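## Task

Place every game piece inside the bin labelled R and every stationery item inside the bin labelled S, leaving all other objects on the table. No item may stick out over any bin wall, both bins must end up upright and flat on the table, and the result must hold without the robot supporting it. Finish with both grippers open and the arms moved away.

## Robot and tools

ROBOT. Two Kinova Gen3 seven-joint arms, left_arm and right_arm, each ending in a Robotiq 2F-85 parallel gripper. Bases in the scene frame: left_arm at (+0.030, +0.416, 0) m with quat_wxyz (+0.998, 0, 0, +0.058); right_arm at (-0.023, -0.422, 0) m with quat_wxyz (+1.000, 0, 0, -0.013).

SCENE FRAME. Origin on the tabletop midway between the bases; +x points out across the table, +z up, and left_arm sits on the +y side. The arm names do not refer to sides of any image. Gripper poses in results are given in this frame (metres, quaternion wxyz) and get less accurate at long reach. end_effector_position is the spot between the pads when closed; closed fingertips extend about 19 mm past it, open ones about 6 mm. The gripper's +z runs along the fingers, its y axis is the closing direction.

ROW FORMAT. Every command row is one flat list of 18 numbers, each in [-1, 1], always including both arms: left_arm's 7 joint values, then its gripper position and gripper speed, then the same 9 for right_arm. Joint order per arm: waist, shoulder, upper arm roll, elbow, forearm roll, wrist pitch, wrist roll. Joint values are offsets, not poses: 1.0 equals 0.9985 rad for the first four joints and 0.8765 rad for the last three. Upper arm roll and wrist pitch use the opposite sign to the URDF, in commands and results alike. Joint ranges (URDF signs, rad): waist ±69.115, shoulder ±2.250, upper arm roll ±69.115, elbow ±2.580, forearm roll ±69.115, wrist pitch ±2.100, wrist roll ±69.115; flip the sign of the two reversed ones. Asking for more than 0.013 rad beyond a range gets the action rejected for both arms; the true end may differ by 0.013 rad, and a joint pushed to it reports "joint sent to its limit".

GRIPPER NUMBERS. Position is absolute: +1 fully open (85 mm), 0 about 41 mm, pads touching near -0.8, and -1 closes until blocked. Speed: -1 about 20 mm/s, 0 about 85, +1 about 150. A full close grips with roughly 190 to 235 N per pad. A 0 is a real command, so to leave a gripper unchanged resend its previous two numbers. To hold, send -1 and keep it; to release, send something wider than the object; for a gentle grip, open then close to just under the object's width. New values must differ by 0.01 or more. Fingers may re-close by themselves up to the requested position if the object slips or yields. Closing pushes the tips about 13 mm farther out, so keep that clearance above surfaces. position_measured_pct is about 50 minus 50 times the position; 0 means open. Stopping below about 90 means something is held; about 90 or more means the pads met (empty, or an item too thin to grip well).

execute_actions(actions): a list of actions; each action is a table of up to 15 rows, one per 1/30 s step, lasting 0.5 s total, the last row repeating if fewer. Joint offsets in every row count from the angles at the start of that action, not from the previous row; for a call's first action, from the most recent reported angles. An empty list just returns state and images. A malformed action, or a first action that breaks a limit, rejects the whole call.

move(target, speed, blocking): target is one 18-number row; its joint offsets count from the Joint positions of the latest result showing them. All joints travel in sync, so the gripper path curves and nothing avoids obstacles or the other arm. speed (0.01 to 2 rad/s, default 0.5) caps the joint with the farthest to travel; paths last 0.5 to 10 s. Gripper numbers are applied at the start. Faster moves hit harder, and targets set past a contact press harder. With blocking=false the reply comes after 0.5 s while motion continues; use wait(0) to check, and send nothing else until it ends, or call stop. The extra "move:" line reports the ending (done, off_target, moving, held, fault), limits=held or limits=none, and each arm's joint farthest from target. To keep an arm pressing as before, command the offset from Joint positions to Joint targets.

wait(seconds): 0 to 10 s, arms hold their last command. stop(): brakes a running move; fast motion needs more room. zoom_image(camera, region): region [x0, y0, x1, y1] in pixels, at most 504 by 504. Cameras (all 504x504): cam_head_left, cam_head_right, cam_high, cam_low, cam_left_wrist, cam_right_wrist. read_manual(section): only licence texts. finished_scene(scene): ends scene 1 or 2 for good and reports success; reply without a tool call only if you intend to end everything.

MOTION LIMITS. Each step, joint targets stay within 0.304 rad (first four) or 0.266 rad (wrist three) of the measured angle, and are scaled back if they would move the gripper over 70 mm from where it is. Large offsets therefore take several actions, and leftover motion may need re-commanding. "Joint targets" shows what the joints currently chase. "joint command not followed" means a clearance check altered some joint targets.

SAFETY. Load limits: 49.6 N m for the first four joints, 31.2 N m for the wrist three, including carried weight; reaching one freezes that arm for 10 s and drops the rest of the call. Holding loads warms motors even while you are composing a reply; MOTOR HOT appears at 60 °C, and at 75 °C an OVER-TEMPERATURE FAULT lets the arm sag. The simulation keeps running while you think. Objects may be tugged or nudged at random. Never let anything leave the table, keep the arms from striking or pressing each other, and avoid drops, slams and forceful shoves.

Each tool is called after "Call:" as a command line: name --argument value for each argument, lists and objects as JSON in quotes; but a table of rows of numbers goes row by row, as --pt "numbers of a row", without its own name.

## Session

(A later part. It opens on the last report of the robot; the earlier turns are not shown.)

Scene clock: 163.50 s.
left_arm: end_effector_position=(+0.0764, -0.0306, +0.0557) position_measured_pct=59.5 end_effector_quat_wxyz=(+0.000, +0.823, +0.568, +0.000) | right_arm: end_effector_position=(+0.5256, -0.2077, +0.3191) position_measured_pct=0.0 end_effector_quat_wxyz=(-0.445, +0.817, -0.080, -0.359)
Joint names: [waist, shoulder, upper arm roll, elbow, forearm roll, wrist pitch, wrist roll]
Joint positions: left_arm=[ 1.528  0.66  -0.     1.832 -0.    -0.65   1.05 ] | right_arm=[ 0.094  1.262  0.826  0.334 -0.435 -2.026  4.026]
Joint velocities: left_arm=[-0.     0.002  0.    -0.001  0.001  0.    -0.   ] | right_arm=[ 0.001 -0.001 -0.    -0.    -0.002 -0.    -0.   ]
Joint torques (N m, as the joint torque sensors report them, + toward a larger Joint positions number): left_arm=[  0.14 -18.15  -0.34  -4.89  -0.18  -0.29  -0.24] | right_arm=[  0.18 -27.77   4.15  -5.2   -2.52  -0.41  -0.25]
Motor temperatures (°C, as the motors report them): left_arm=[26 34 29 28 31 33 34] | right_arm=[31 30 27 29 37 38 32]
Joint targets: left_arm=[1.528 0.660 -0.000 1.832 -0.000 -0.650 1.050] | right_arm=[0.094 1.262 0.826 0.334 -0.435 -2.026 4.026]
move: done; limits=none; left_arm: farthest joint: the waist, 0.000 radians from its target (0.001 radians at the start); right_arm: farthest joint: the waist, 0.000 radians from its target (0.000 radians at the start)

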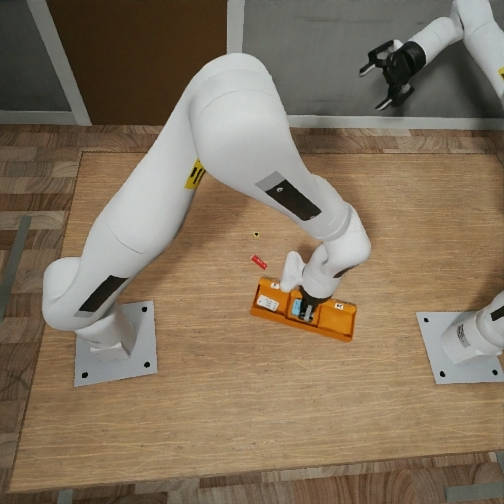

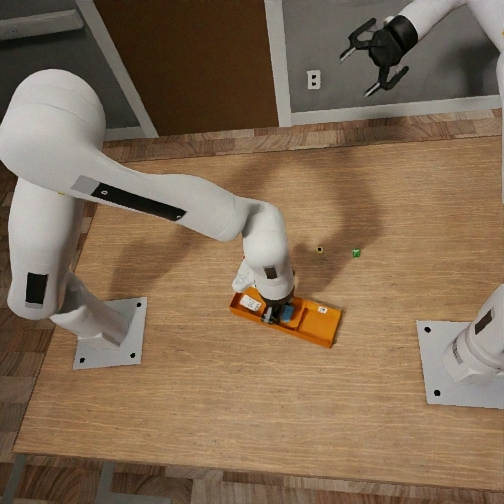

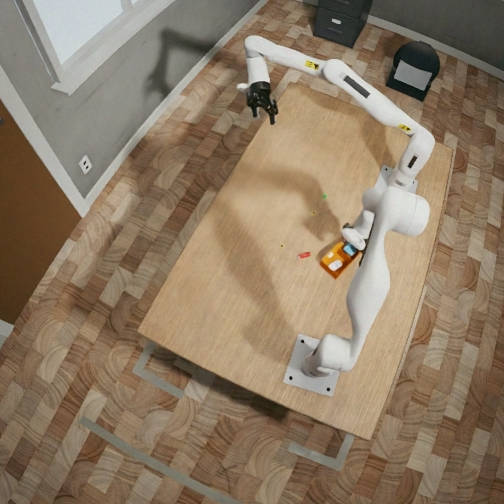

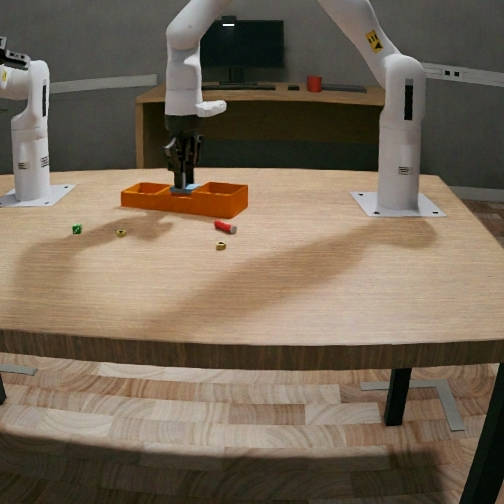

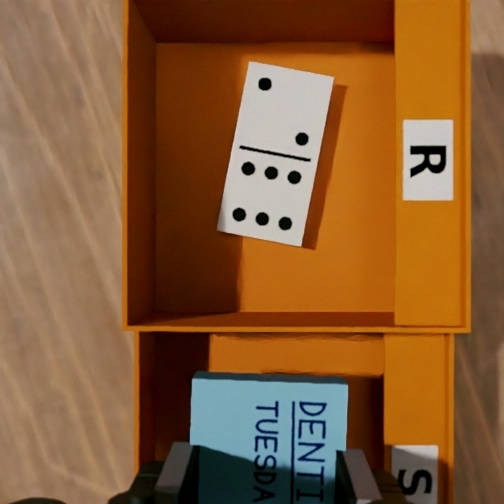

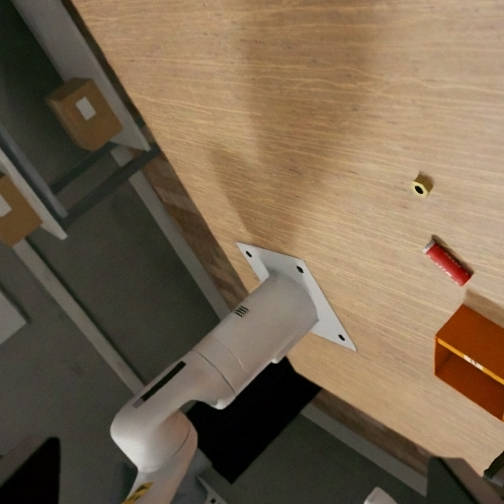

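Call:
move --target '[0,0.022,0,0.011,0,0.038,0,-1,0.5, 0,0,0,0,0,0,0,1,0]' --speed 0.15

Call:
execute_actions --actions '[[[0,0,0,0,0,0,0,-0.14,0, 0,0,0,0,0,0,0,1,0]]]'

Call:
move --target '[0,-0.2,0,-0.1,0,-0.34,0,-0.14,0, 0,0,0,0,0,0,0,1,0]' --speed 0.6

Scene clock: 170.50 s.
left_arm: end_effector_position=(+0.0763, -0.0297, +0.0439) position_measured_pct=59.5 end_effector_quat_wxyz=(+0.000, +0.823, +0.568, -0.000) | right_arm: end_effector_position=(+0.5256, -0.2077, +0.3191) position_measured_pct=0.0 end_effector_quat_wxyz=(-0.445, +0.817, -0.080, -0.359)
Joint names: [waist, shoulder, upper arm roll, elbow, forearm roll, wrist pitch, wrist roll]
Joint positions: left_arm=[ 1.528  0.682 -0.     1.843 -0.    -0.617  1.05 ] | right_arm=[ 0.094  1.262  0.826  0.334 -0.435 -2.026  4.026]
Joint velocities: left_arm=[0.001 0.001 0.    0.    0.    0.    0.   ] | right_arm=[-0.     0.001  0.    -0.    -0.    -0.001  0.   ]
Joint torques (N m, as the joint torque sensors report them, + toward a larger Joint positions number): left_arm=[  0.   -18.37  -0.23  -4.63  -0.21  -0.18  -0.26] | right_arm=[  0.14 -27.58   4.12  -5.21  -2.35  -0.4   -0.32]
Motor temperatures (°C, as the motors report them): left_arm=[26 34 29 28 31 33 34] | right_arm=[31 30 27 29 37 38 32]
Joint targets: left_arm=[1.528 0.682 -0.000 1.843 -0.000 -0.617 1.050] | right_arm=[0.094 1.262 0.826 0.334 -0.435 -2.026 4.026]
move: done; limits=none; left_arm: farthest joint: the waist, 0.000 radians from its target (0.000 radians at the start); right_arm: farthest joint: the waist, 0.000 radians from its target (0.000 radians at the start)

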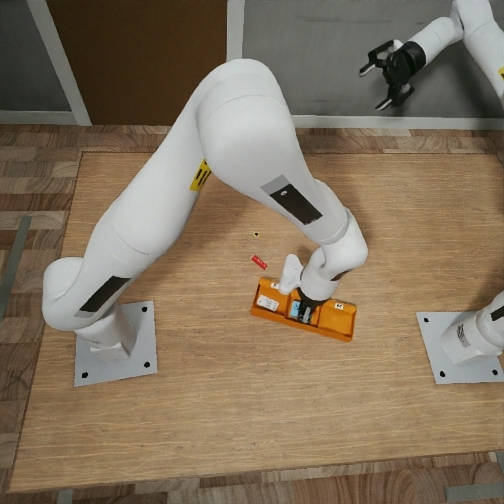

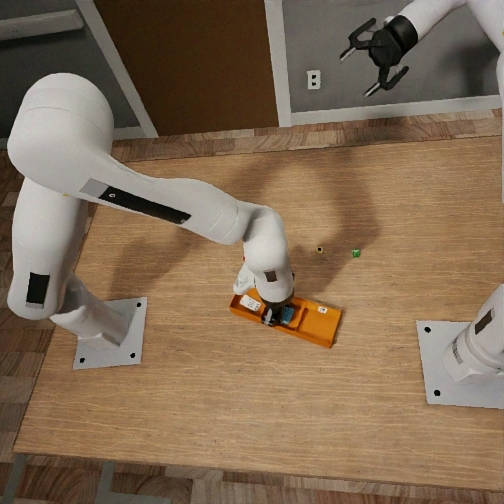

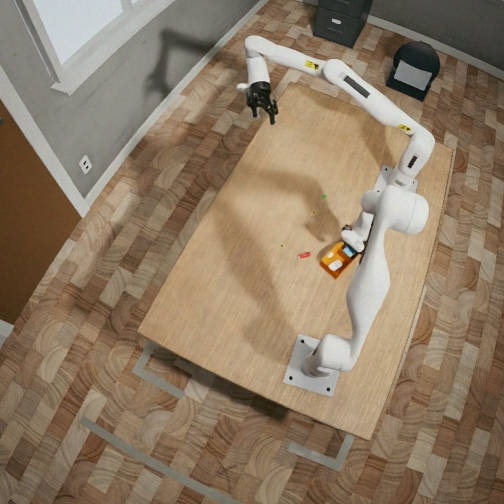

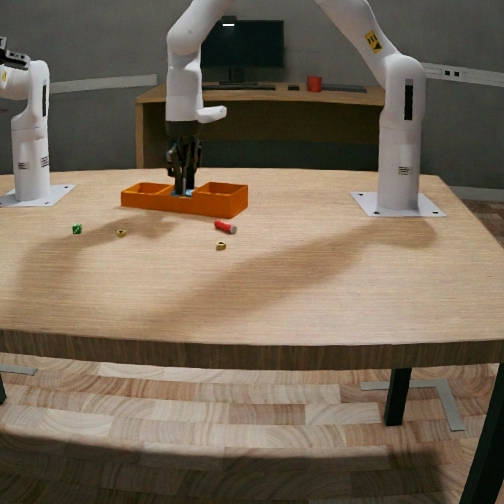

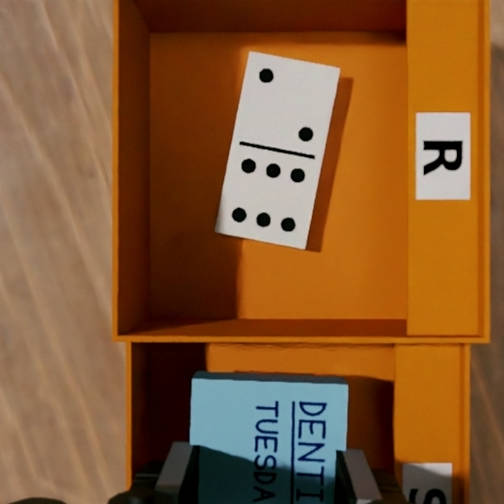

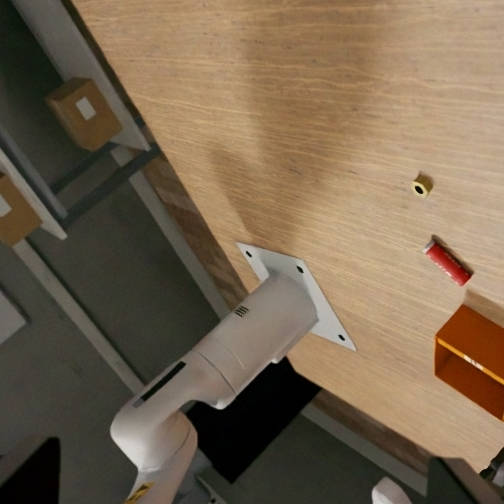

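Scene clock: 171.00 s.
left_arm: end_effector_position=(+0.0763, -0.0297, +0.0439) position_measured_pct=56.3 end_effector_quat_wxyz=(+0.000, +0.823, +0.568, -0.000) | right_arm: end_effector_position=(+0.5256, -0.2077, +0.3191) position_measured_pct=0.0 end_effector_quat_wxyz=(-0.445, +0.817, -0.080, -0.359)
Joint names: [waist, shoulder, upper arm roll, elbow, forearm roll, wrist pitch, wrist roll]
Joint positions: left_arm=[ 1.528  0.682 -0.     1.843 -0.    -0.617  1.05 ] | right_arm=[ 0.094  1.262  0.826  0.334 -0.435 -2.026  4.026]
Joint velocities: left_arm=[ 0.    -0.001 -0.     0.001 -0.001  0.     0.002] | right_arm=[ 0.     0.    -0.    -0.001  0.     0.001  0.   ]
Joint torques (N m, as the joint torque sensors report them, + toward a larger Joint positions number): left_arm=[  0.1  -18.1   -0.37  -4.61  -0.16  -0.2   -0.2 ] | right_arm=[  0.22 -27.66   4.04  -5.18  -2.42  -0.52  -0.34]
Motor temperatures (°C, as the motors report them): left_arm=[26 34 29 28 31 33 34] | right_arm=[31 30 27 29 37 38 32]
Joint targets: left_arm=[1.528 0.682 -0.000 1.843 -0.000 -0.617 1.050] | right_arm=[0.094 1.262 0.826 0.334 -0.435 -2.026 4.026]

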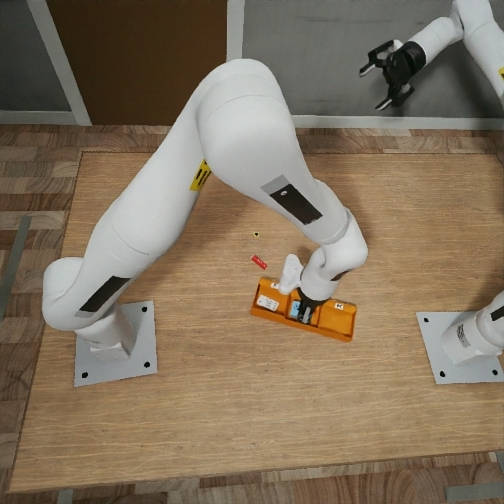

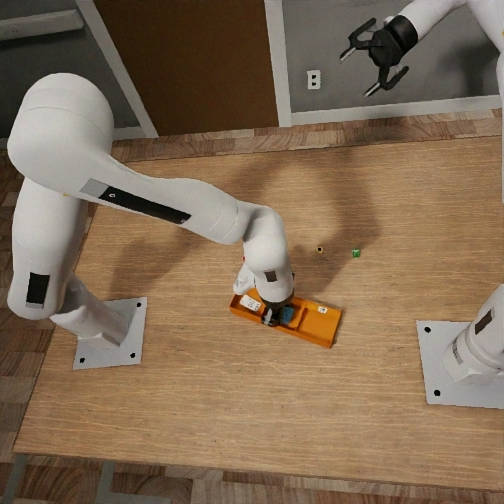

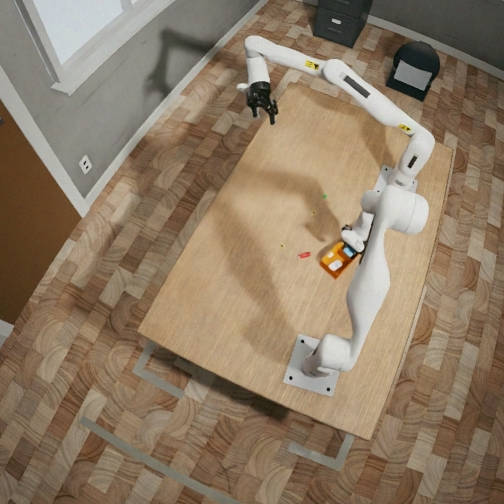

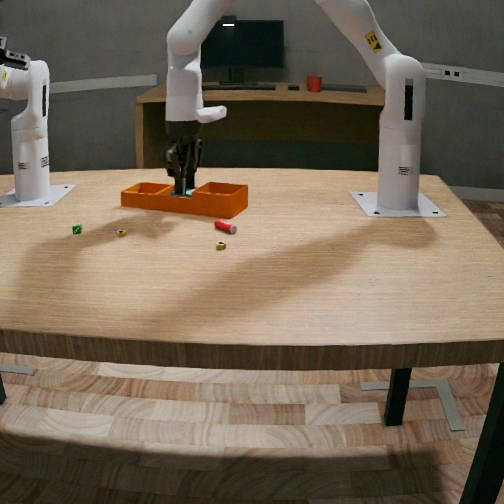

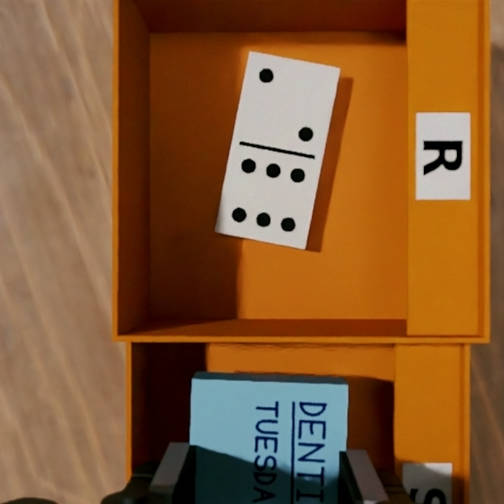

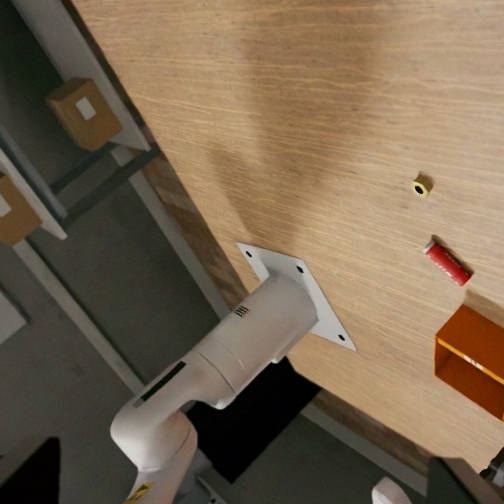

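Scene clock: 172.07 s.
left_arm: end_effector_position=(+0.0760, -0.0276, +0.1550) position_measured_pct=56.3 end_effector_quat_wxyz=(+0.001, +0.823, +0.568, -0.000) | right_arm: end_effector_position=(+0.5256, -0.2077, +0.3191) position_measured_pct=0.0 end_effector_quat_wxyz=(-0.445, +0.816, -0.080, -0.359)
Joint names: [waist, shoulder, upper arm roll, elbow, forearm roll, wrist pitch, wrist roll]
Joint positions: left_arm=[ 1.528  0.482 -0.     1.743 -0.    -0.915  1.05 ] | right_arm=[ 0.094  1.262  0.826  0.334 -0.435 -2.026  4.026]
Joint velocities: left_arm=[ 0.001 -0.002  0.     0.001 -0.001  0.001 -0.001] | right_arm=[ 0.001 -0.001  0.    -0.002 -0.001  0.001 -0.   ]
Joint torques (N m, as the joint torque sensors report them, + toward a larger Joint positions number): left_arm=[  0.13 -16.36  -0.17  -6.52  -0.2   -0.25  -0.24] | right_arm=[  0.17 -27.61   4.14  -5.16  -2.33  -0.43  -0.3 ]
Motor temperatures (°C, as the motors report them): left_arm=[26 34 29 28 31 33 34] | right_arm=[31 30 27 29 37 38 32]
Joint targets: left_arm=[1.528 0.482 -0.000 1.743 -0.000 -0.915 1.050] | right_arm=[0.094 1.262 0.826 0.334 -0.435 -2.026 4.026]
move: done; limits=none; left_arm: farthest joint: the waist, 0.000 radians from its target (0.000 radians at the start); right_arm: farthest joint: the waist, 0.000 radians from its target (0.000 radians at the start)

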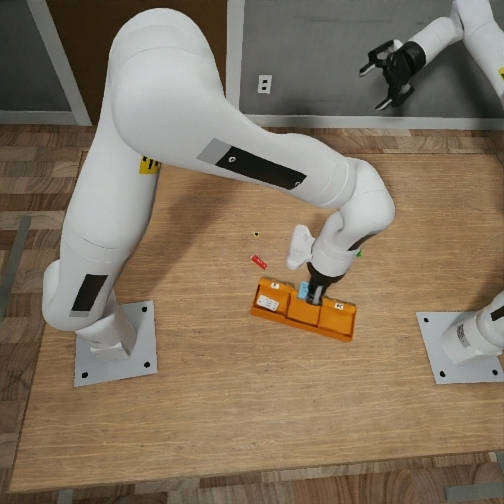

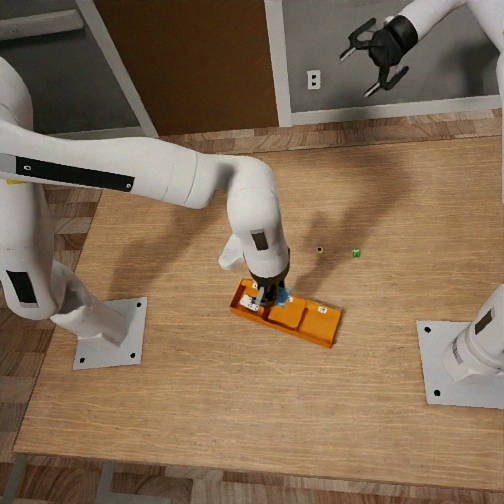

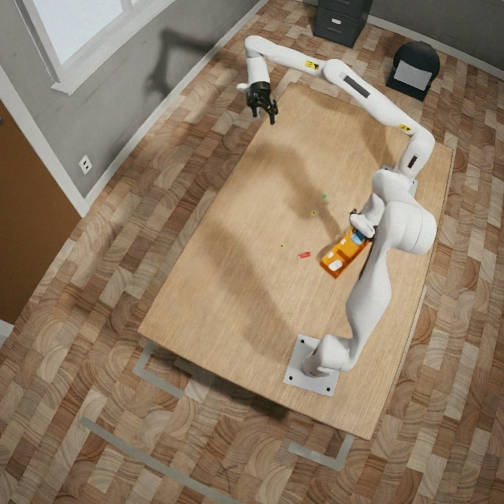

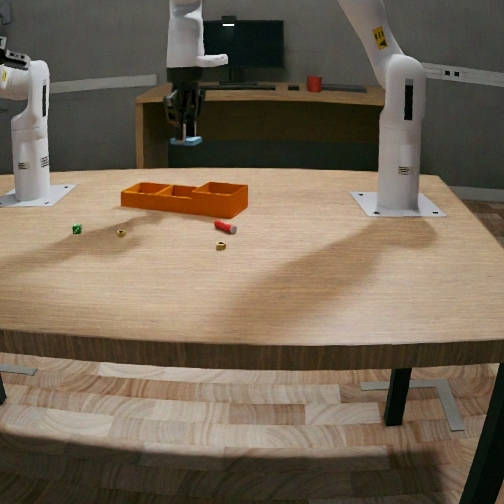

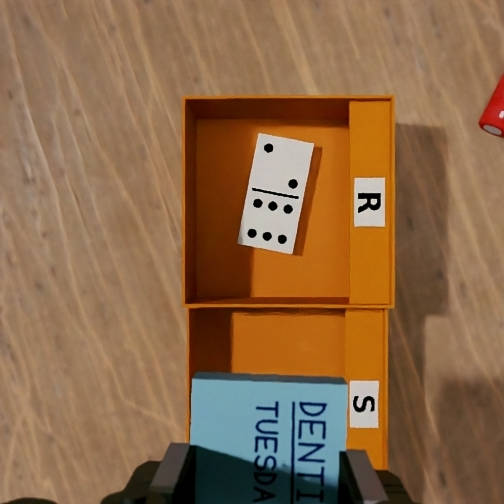

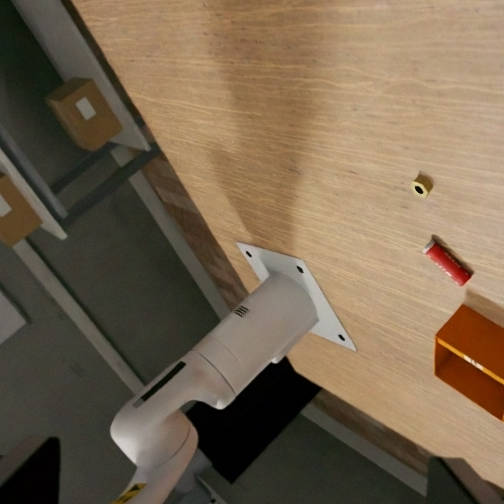

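Call:
move --target '[0,0.2,0,0.1,0,0.34,0,-0.14,0, 0,0,0,0,0,0,0,1,0]' --speed 0.4

Call:
execute_actions --actions '[[[0,0,0,0,0,0,0,0.02,0, 0,0,0,0,0,0,0,1,0]]]'

Call:
move --target '[0,-0.2,0,-0.1,0,-0.34,0,0.02,0, 0,0,0,0,0,0,0,1,0]' --speed 0.5

Scene clock: 177.73 s.
left_arm: end_effector_position=(+0.0763, -0.0297, +0.0439) position_measured_pct=56.3 end_effector_quat_wxyz=(+0.000, +0.823, +0.568, -0.000) | right_arm: end_effector_position=(+0.5256, -0.2077, +0.3191) position_measured_pct=0.0 end_effector_quat_wxyz=(-0.445, +0.816, -0.080, -0.359)
Joint names: [waist, shoulder, upper arm roll, elbow, forearm roll, wrist pitch, wrist roll]
Joint positions: left_arm=[ 1.528  0.682 -0.     1.843 -0.    -0.617  1.05 ] | right_arm=[ 0.094  1.262  0.826  0.334 -0.435 -2.026  4.026]
Joint velocities: left_arm=[-0.     0.002  0.    -0.     0.     0.001  0.001] | right_arm=[-0.001 -0.001  0.     0.     0.001  0.001  0.   ]
Joint torques (N m, as the joint torque sensors report them, + toward a larger Joint positions number): left_arm=[  0.16 -18.22  -0.32  -4.58  -0.23  -0.22  -0.29] | right_arm=[ -0.05 -27.76   4.16  -5.17  -2.42  -0.38  -0.34]
Motor temperatures (°C, as the motors report them): left_arm=[26 34 29 28 31 33 34] | right_arm=[31 30 27 29 37 38 32]
Joint targets: left_arm=[1.528 0.682 -0.000 1.843 -0.000 -0.617 1.050] | right_arm=[0.094 1.262 0.826 0.334 -0.435 -2.026 4.026]
move: done; limits=none; left_arm: farthest joint: the waist, 0.000 radians from its target (0.000 radians at the start); right_arm: farthest joint: the waist, 0.000 radians from its target (0.000 radians at the start)

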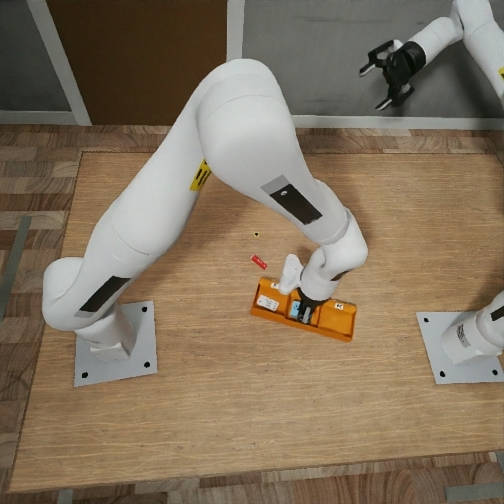

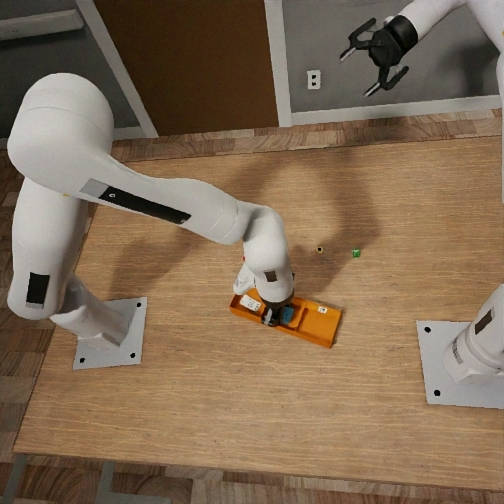

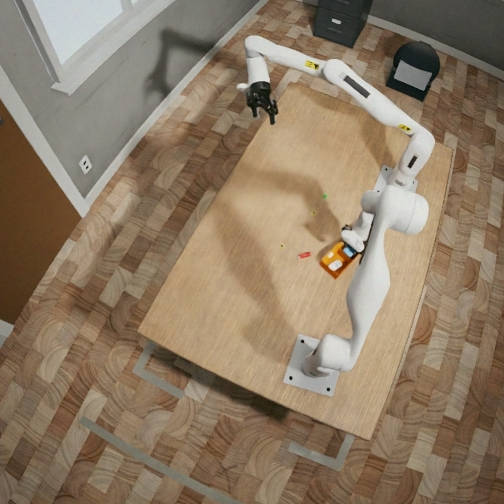

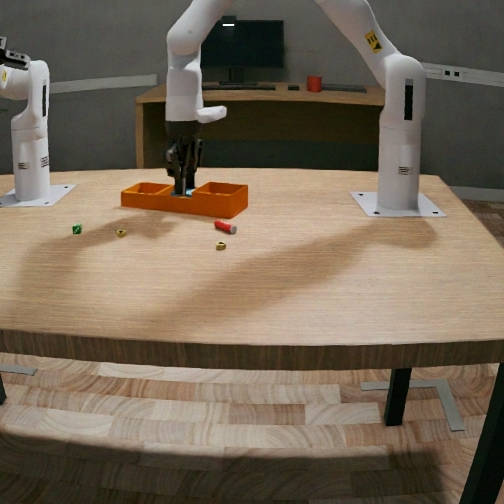

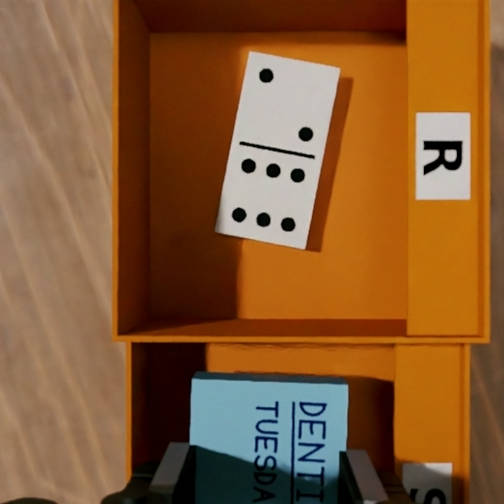

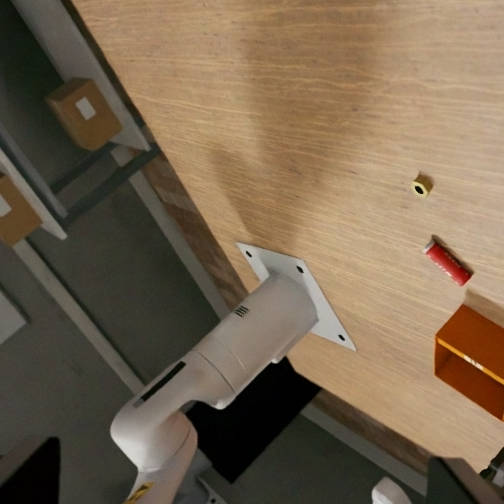

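Scene clock: 178.23 s.
left_arm: end_effector_position=(+0.0763, -0.0297, +0.0439) position_measured_pct=49.2 end_effector_quat_wxyz=(+0.000, +0.823, +0.568, -0.000) | right_arm: end_effector_position=(+0.5256, -0.2077, +0.3191) position_measured_pct=0.0 end_effector_quat_wxyz=(-0.445, +0.816, -0.080, -0.359)
Joint names: [waist, shoulder, upper arm roll, elbow, forearm roll, wrist pitch, wrist roll]
Joint positions: left_arm=[ 1.528  0.682 -0.     1.843 -0.    -0.617  1.05 ] | right_arm=[ 0.094  1.262  0.826  0.334 -0.435 -2.026  4.026]
Joint velocities: left_arm=[-0.     0.001 -0.001 -0.001  0.001  0.     0.   ] | right_arm=[ 0.     0.001  0.    -0.     0.002  0.     0.   ]
Joint torques (N m, as the joint torque sensors report them, + toward a larger Joint positions number): left_arm=[  0.09 -18.03  -0.39  -4.69  -0.14  -0.26  -0.2 ] | right_arm=[ -0.05 -27.54   4.23  -5.05  -2.4   -0.43  -0.44]
Motor temperatures (°C, as the motors report them): left_arm=[26 34 29 28 31 33 34] | right_arm=[31 30 27 29 37 38 32]
Joint targets: left_arm=[1.528 0.682 -0.000 1.843 -0.000 -0.617 1.050] | right_arm=[0.094 1.262 0.826 0.334 -0.435 -2.026 4.026]

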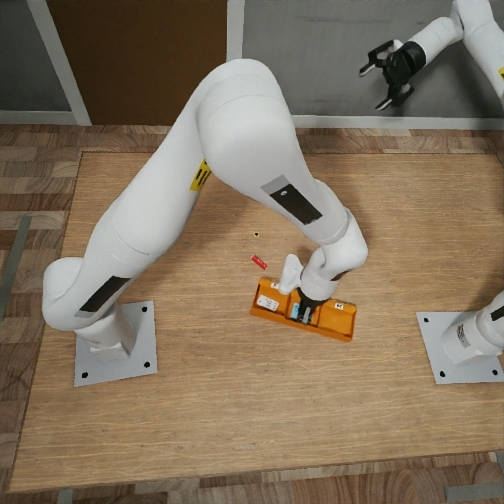

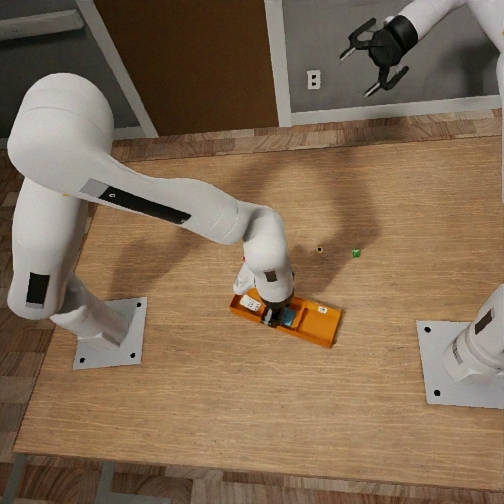

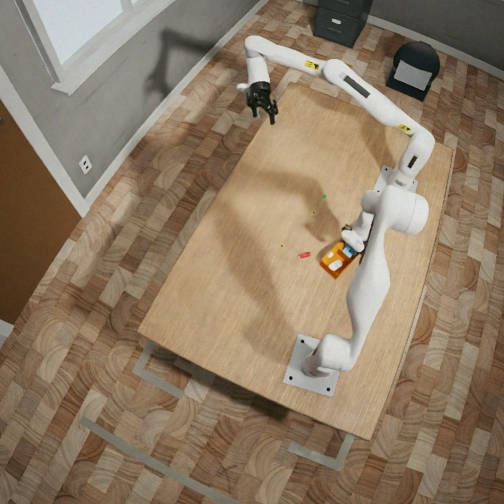

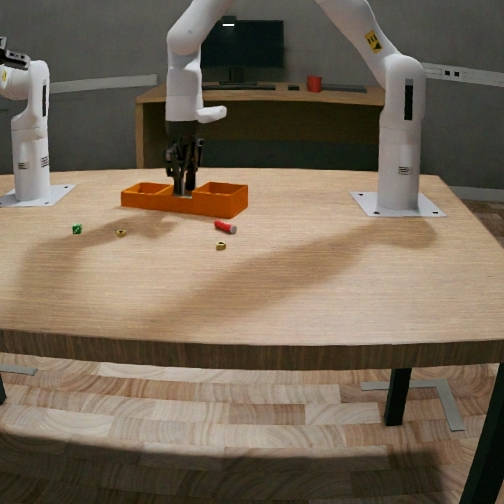

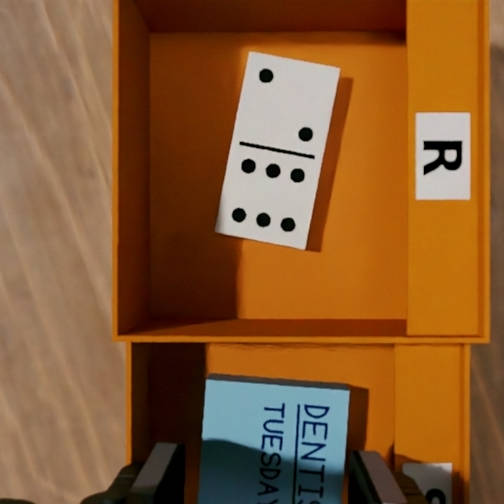

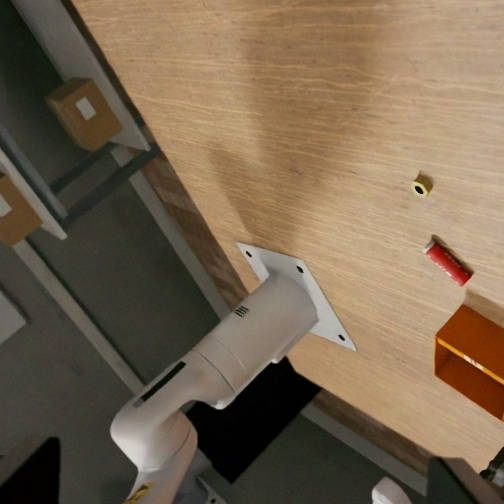

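Scene clock: 179.37 s.
left_arm: end_effector_position=(+0.0760, -0.0276, +0.1550) position_measured_pct=49.2 end_effector_quat_wxyz=(+0.001, +0.823, +0.568, -0.000) | right_arm: end_effector_position=(+0.5256, -0.2077, +0.3191) position_measured_pct=0.0 end_effector_quat_wxyz=(-0.445, +0.816, -0.080, -0.359)
Joint names: [waist, shoulder, upper arm roll, elbow, forearm roll, wrist pitch, wrist roll]
Joint positions: left_arm=[ 1.528  0.482 -0.     1.743 -0.    -0.915  1.05 ] | right_arm=[ 0.094  1.262  0.826  0.334 -0.435 -2.026  4.026]
Joint velocities: left_arm=[-0.    -0.002 -0.     0.    -0.002 -0.     0.   ] | right_arm=[ 0.001 -0.    -0.     0.    -0.     0.001 -0.   ]
Joint torques (N m, as the joint torque sensors report them, + toward a larger Joint positions number): left_arm=[  0.19 -16.38  -0.16  -6.54  -0.17  -0.21  -0.26] | right_arm=[  0.14 -27.68   3.96  -5.28  -2.35  -0.45  -0.34]
Motor temperatures (°C, as the motors report them): left_arm=[26 34 29 28 31 33 34] | right_arm=[31 30 27 29 37 38 32]
Joint targets: left_arm=[1.528 0.482 -0.000 1.743 -0.000 -0.915 1.050] | right_arm=[0.094 1.262 0.826 0.334 -0.435 -2.026 4.026]
move: done; limits=none; left_arm: farthest joint: the waist, 0.000 radians from its target (0.000 radians at the start); right_arm: farthest joint: the waist, 0.000 radians from its target (0.000 radians at the start)

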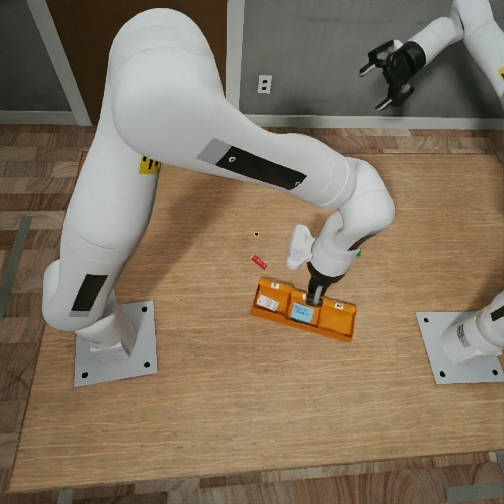

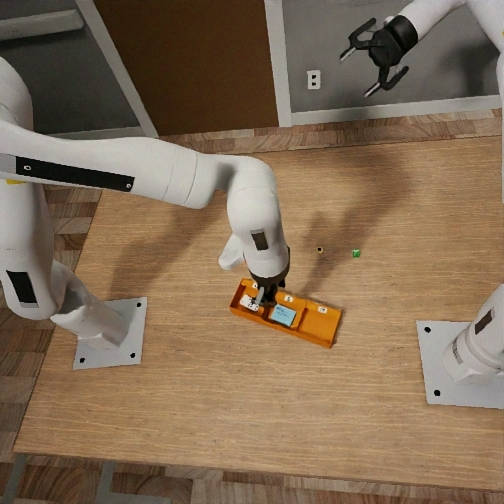

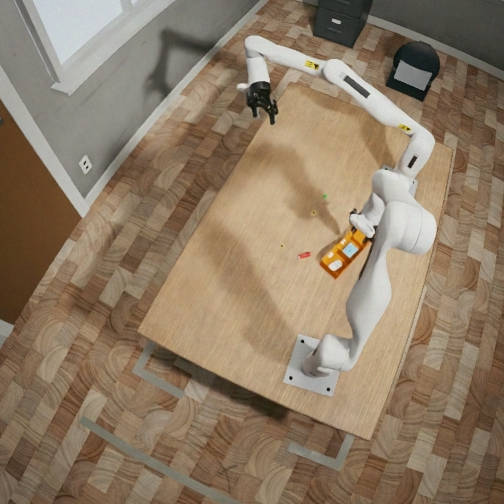

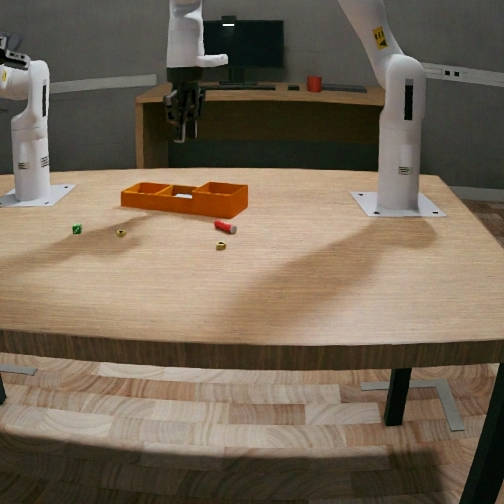

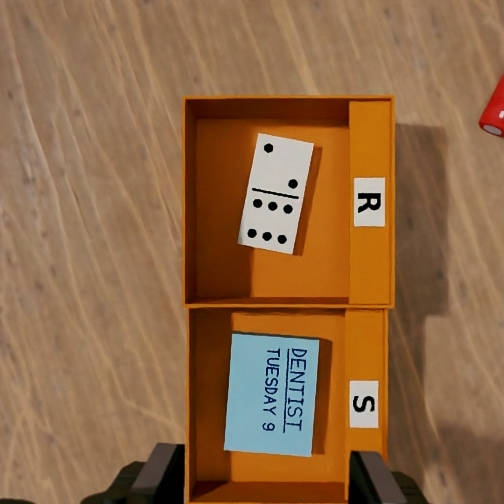

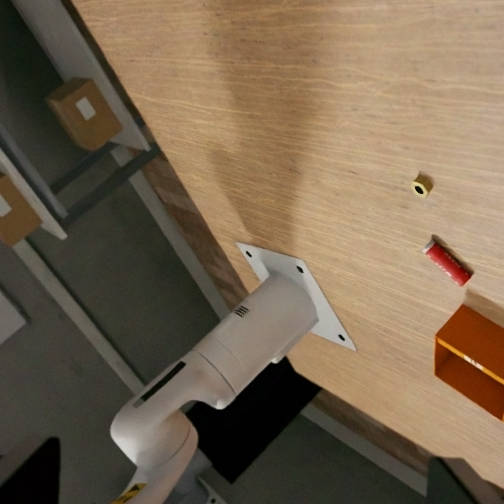

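Call:
move --target '[-0.21,0.518,0,-0.974,0,-0.523,-0.24,0.2,0, 0.85,0,0,0,0,0,0,1,0]' --speed 0.9

Scene clock: 190.23 s.
left_arm: end_effector_position=(+0.2452, -0.2104, +0.1391) position_measured_pct=40.1 end_effector_quat_wxyz=(-0.001, +0.823, +0.568, +0.000) | right_arm: end_effector_position=(+0.5000, -0.6922, +0.3191) position_measured_pct=0.0 end_effector_quat_wxyz=(-0.553, +0.711, -0.409, -0.145)
Joint names: [waist, shoulder, upper arm roll, elbow, forearm roll, wrist pitch, wrist roll]
Joint positions: left_arm=[ 1.319  0.999 -0.     0.77  -0.    -1.373  0.839] | right_arm=[ 0.943  1.262  0.826  0.334 -0.435 -2.026  4.026]
Joint velocities: left_arm=[-0.001  0.002  0.001 -0.    -0.    -0.     0.001] | right_arm=[ 0.003 -0.     0.     0.001  0.     0.001  0.   ]
Joint torques (N m, as the joint torque sensors report them, + toward a larger Joint positions number): left_arm=[  0.15 -26.05  -0.34  -8.2   -0.25  -0.18  -0.23] | right_arm=[ -0.02 -27.54   4.15  -5.21  -2.33  -0.43  -0.46]
Motor temperatures (°C, as the motors report them): left_arm=[26 34 29 28 31 33 34] | right_arm=[31 30 27 29 37 38 32]
Joint targets: left_arm=[1.319 0.999 -0.000 0.770 -0.000 -1.373 0.839] | right_arm=[0.943 1.262 0.826 0.334 -0.435 -2.026 4.026]
move: done; limits=none; left_arm: farthest joint: the waist, 0.000 radians from its target (0.210 radians at the start); right_arm: farthest joint: the waist, 0.000 radians from its target (0.849 radians at the start)

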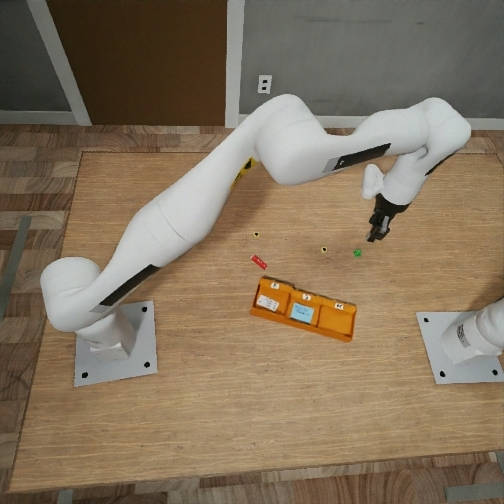

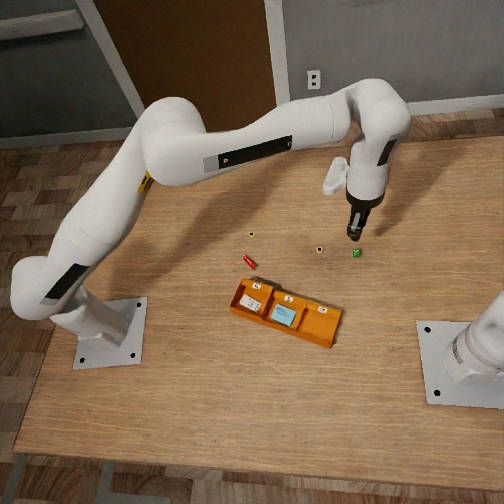

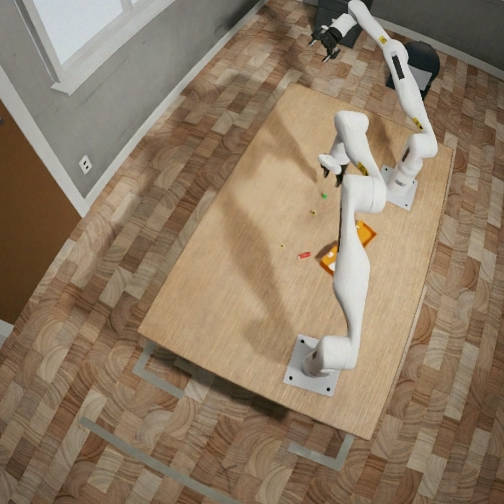

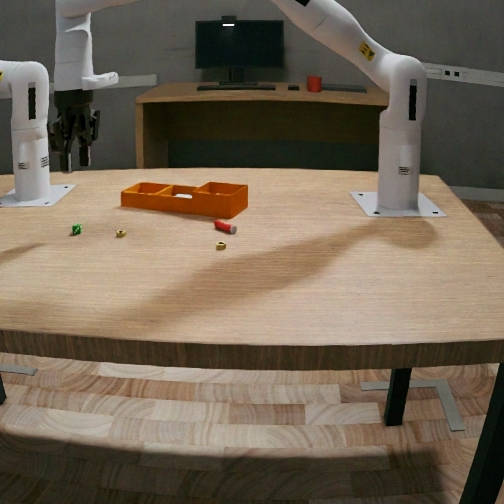

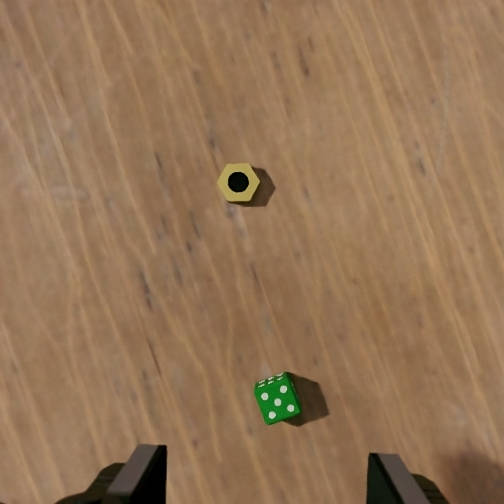

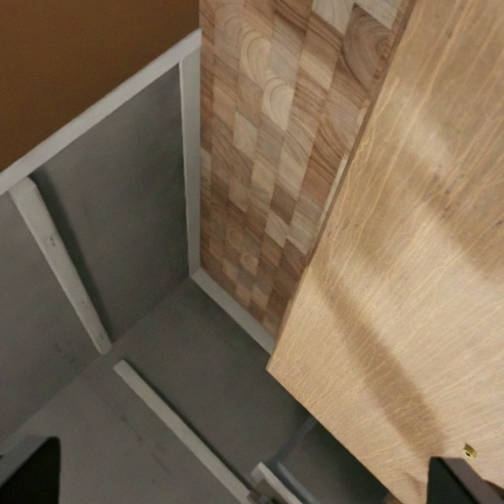

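Call:
move --target '[0,0.119,0,0.13,0,0.284,0.34,0.2,0, 0,0,0,0,0,0,0,1,0]' --speed 0.35

Scene clock: 195.43 s.
left_arm: end_effector_position=(+0.2452, -0.2103, +0.0216) position_measured_pct=40.1 end_effector_quat_wxyz=(-0.000, +0.730, +0.684, +0.000) | right_arm: end_effector_position=(+0.5000, -0.6922, +0.3191) position_measured_pct=0.0 end_effector_quat_wxyz=(-0.553, +0.711, -0.409, -0.145)
Joint names: [waist, shoulder, upper arm roll, elbow, forearm roll, wrist pitch, wrist roll]
Joint positions: left_arm=[ 1.319  1.118 -0.     0.9   -0.    -1.124  1.137] | right_arm=[ 0.943  1.262  0.826  0.334 -0.435 -2.026  4.026]
Joint velocities: left_arm=[ 0.001  0.001 -0.001  0.     0.001  0.     0.   ] | right_arm=[-0.001  0.    -0.     0.001  0.     0.001  0.   ]
Joint torques (N m, as the joint torque sensors report them, + toward a larger Joint positions number): left_arm=[  0.11 -26.14  -0.41  -7.46  -0.14  -0.27  -0.17] | right_arm=[  0.09 -27.56   4.22  -5.09  -2.44  -0.4   -0.28]
Motor temperatures (°C, as the motors report them): left_arm=[26 34 29 28 31 33 34] | right_arm=[31 30 27 29 37 38 32]
Joint targets: left_arm=[1.319 1.118 -0.000 0.900 -0.000 -1.124 1.137] | right_arm=[0.943 1.262 0.826 0.334 -0.435 -2.026 4.026]
move: done; limits=none; left_arm: farthest joint: the waist, 0.000 radians from its target (0.000 radians at the start); right_arm: farthest joint: the waist, 0.000 radians from its target (0.000 radians at the start)

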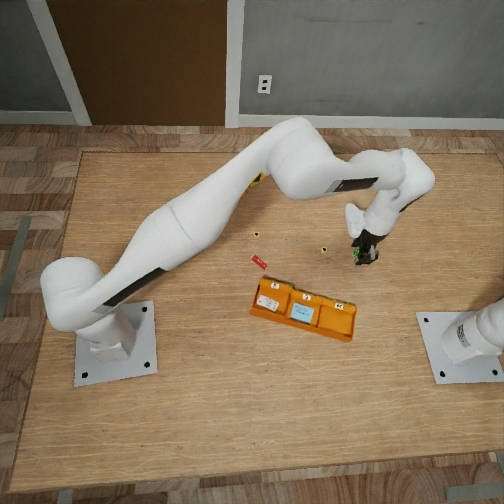

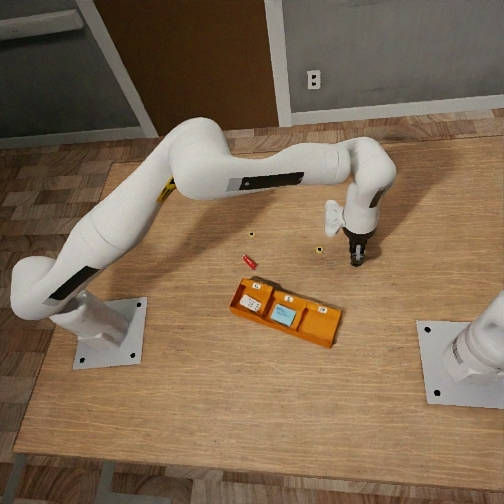

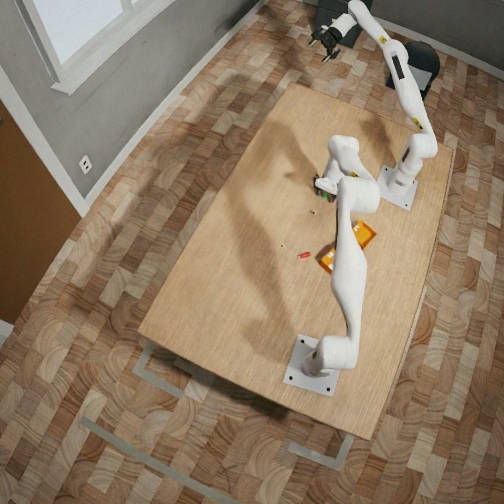

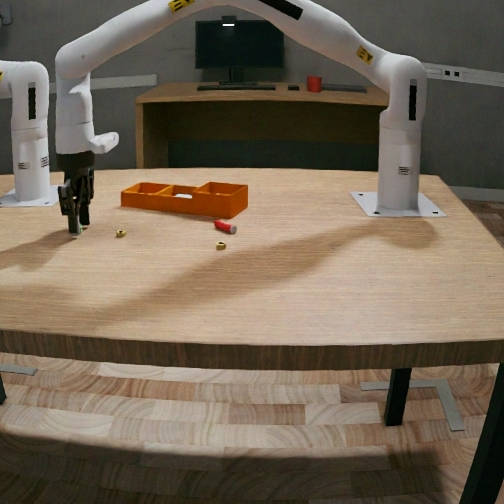

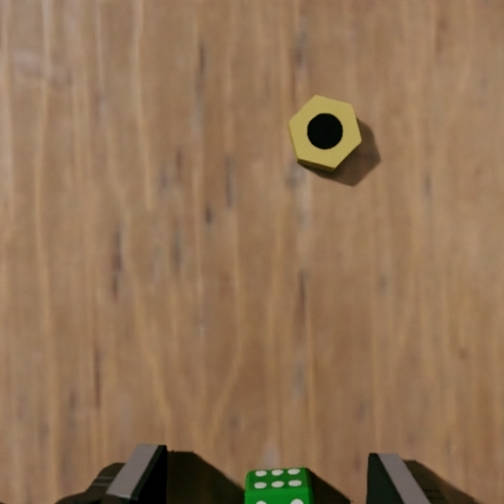

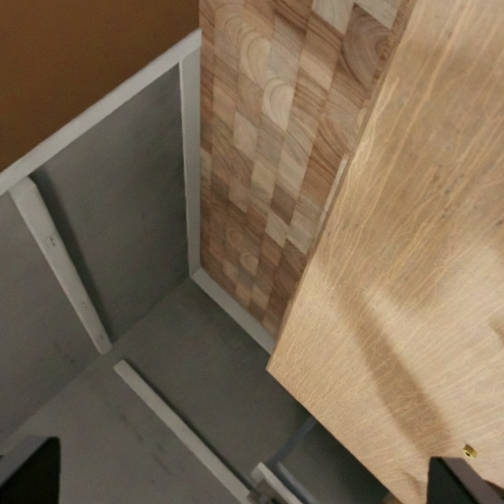

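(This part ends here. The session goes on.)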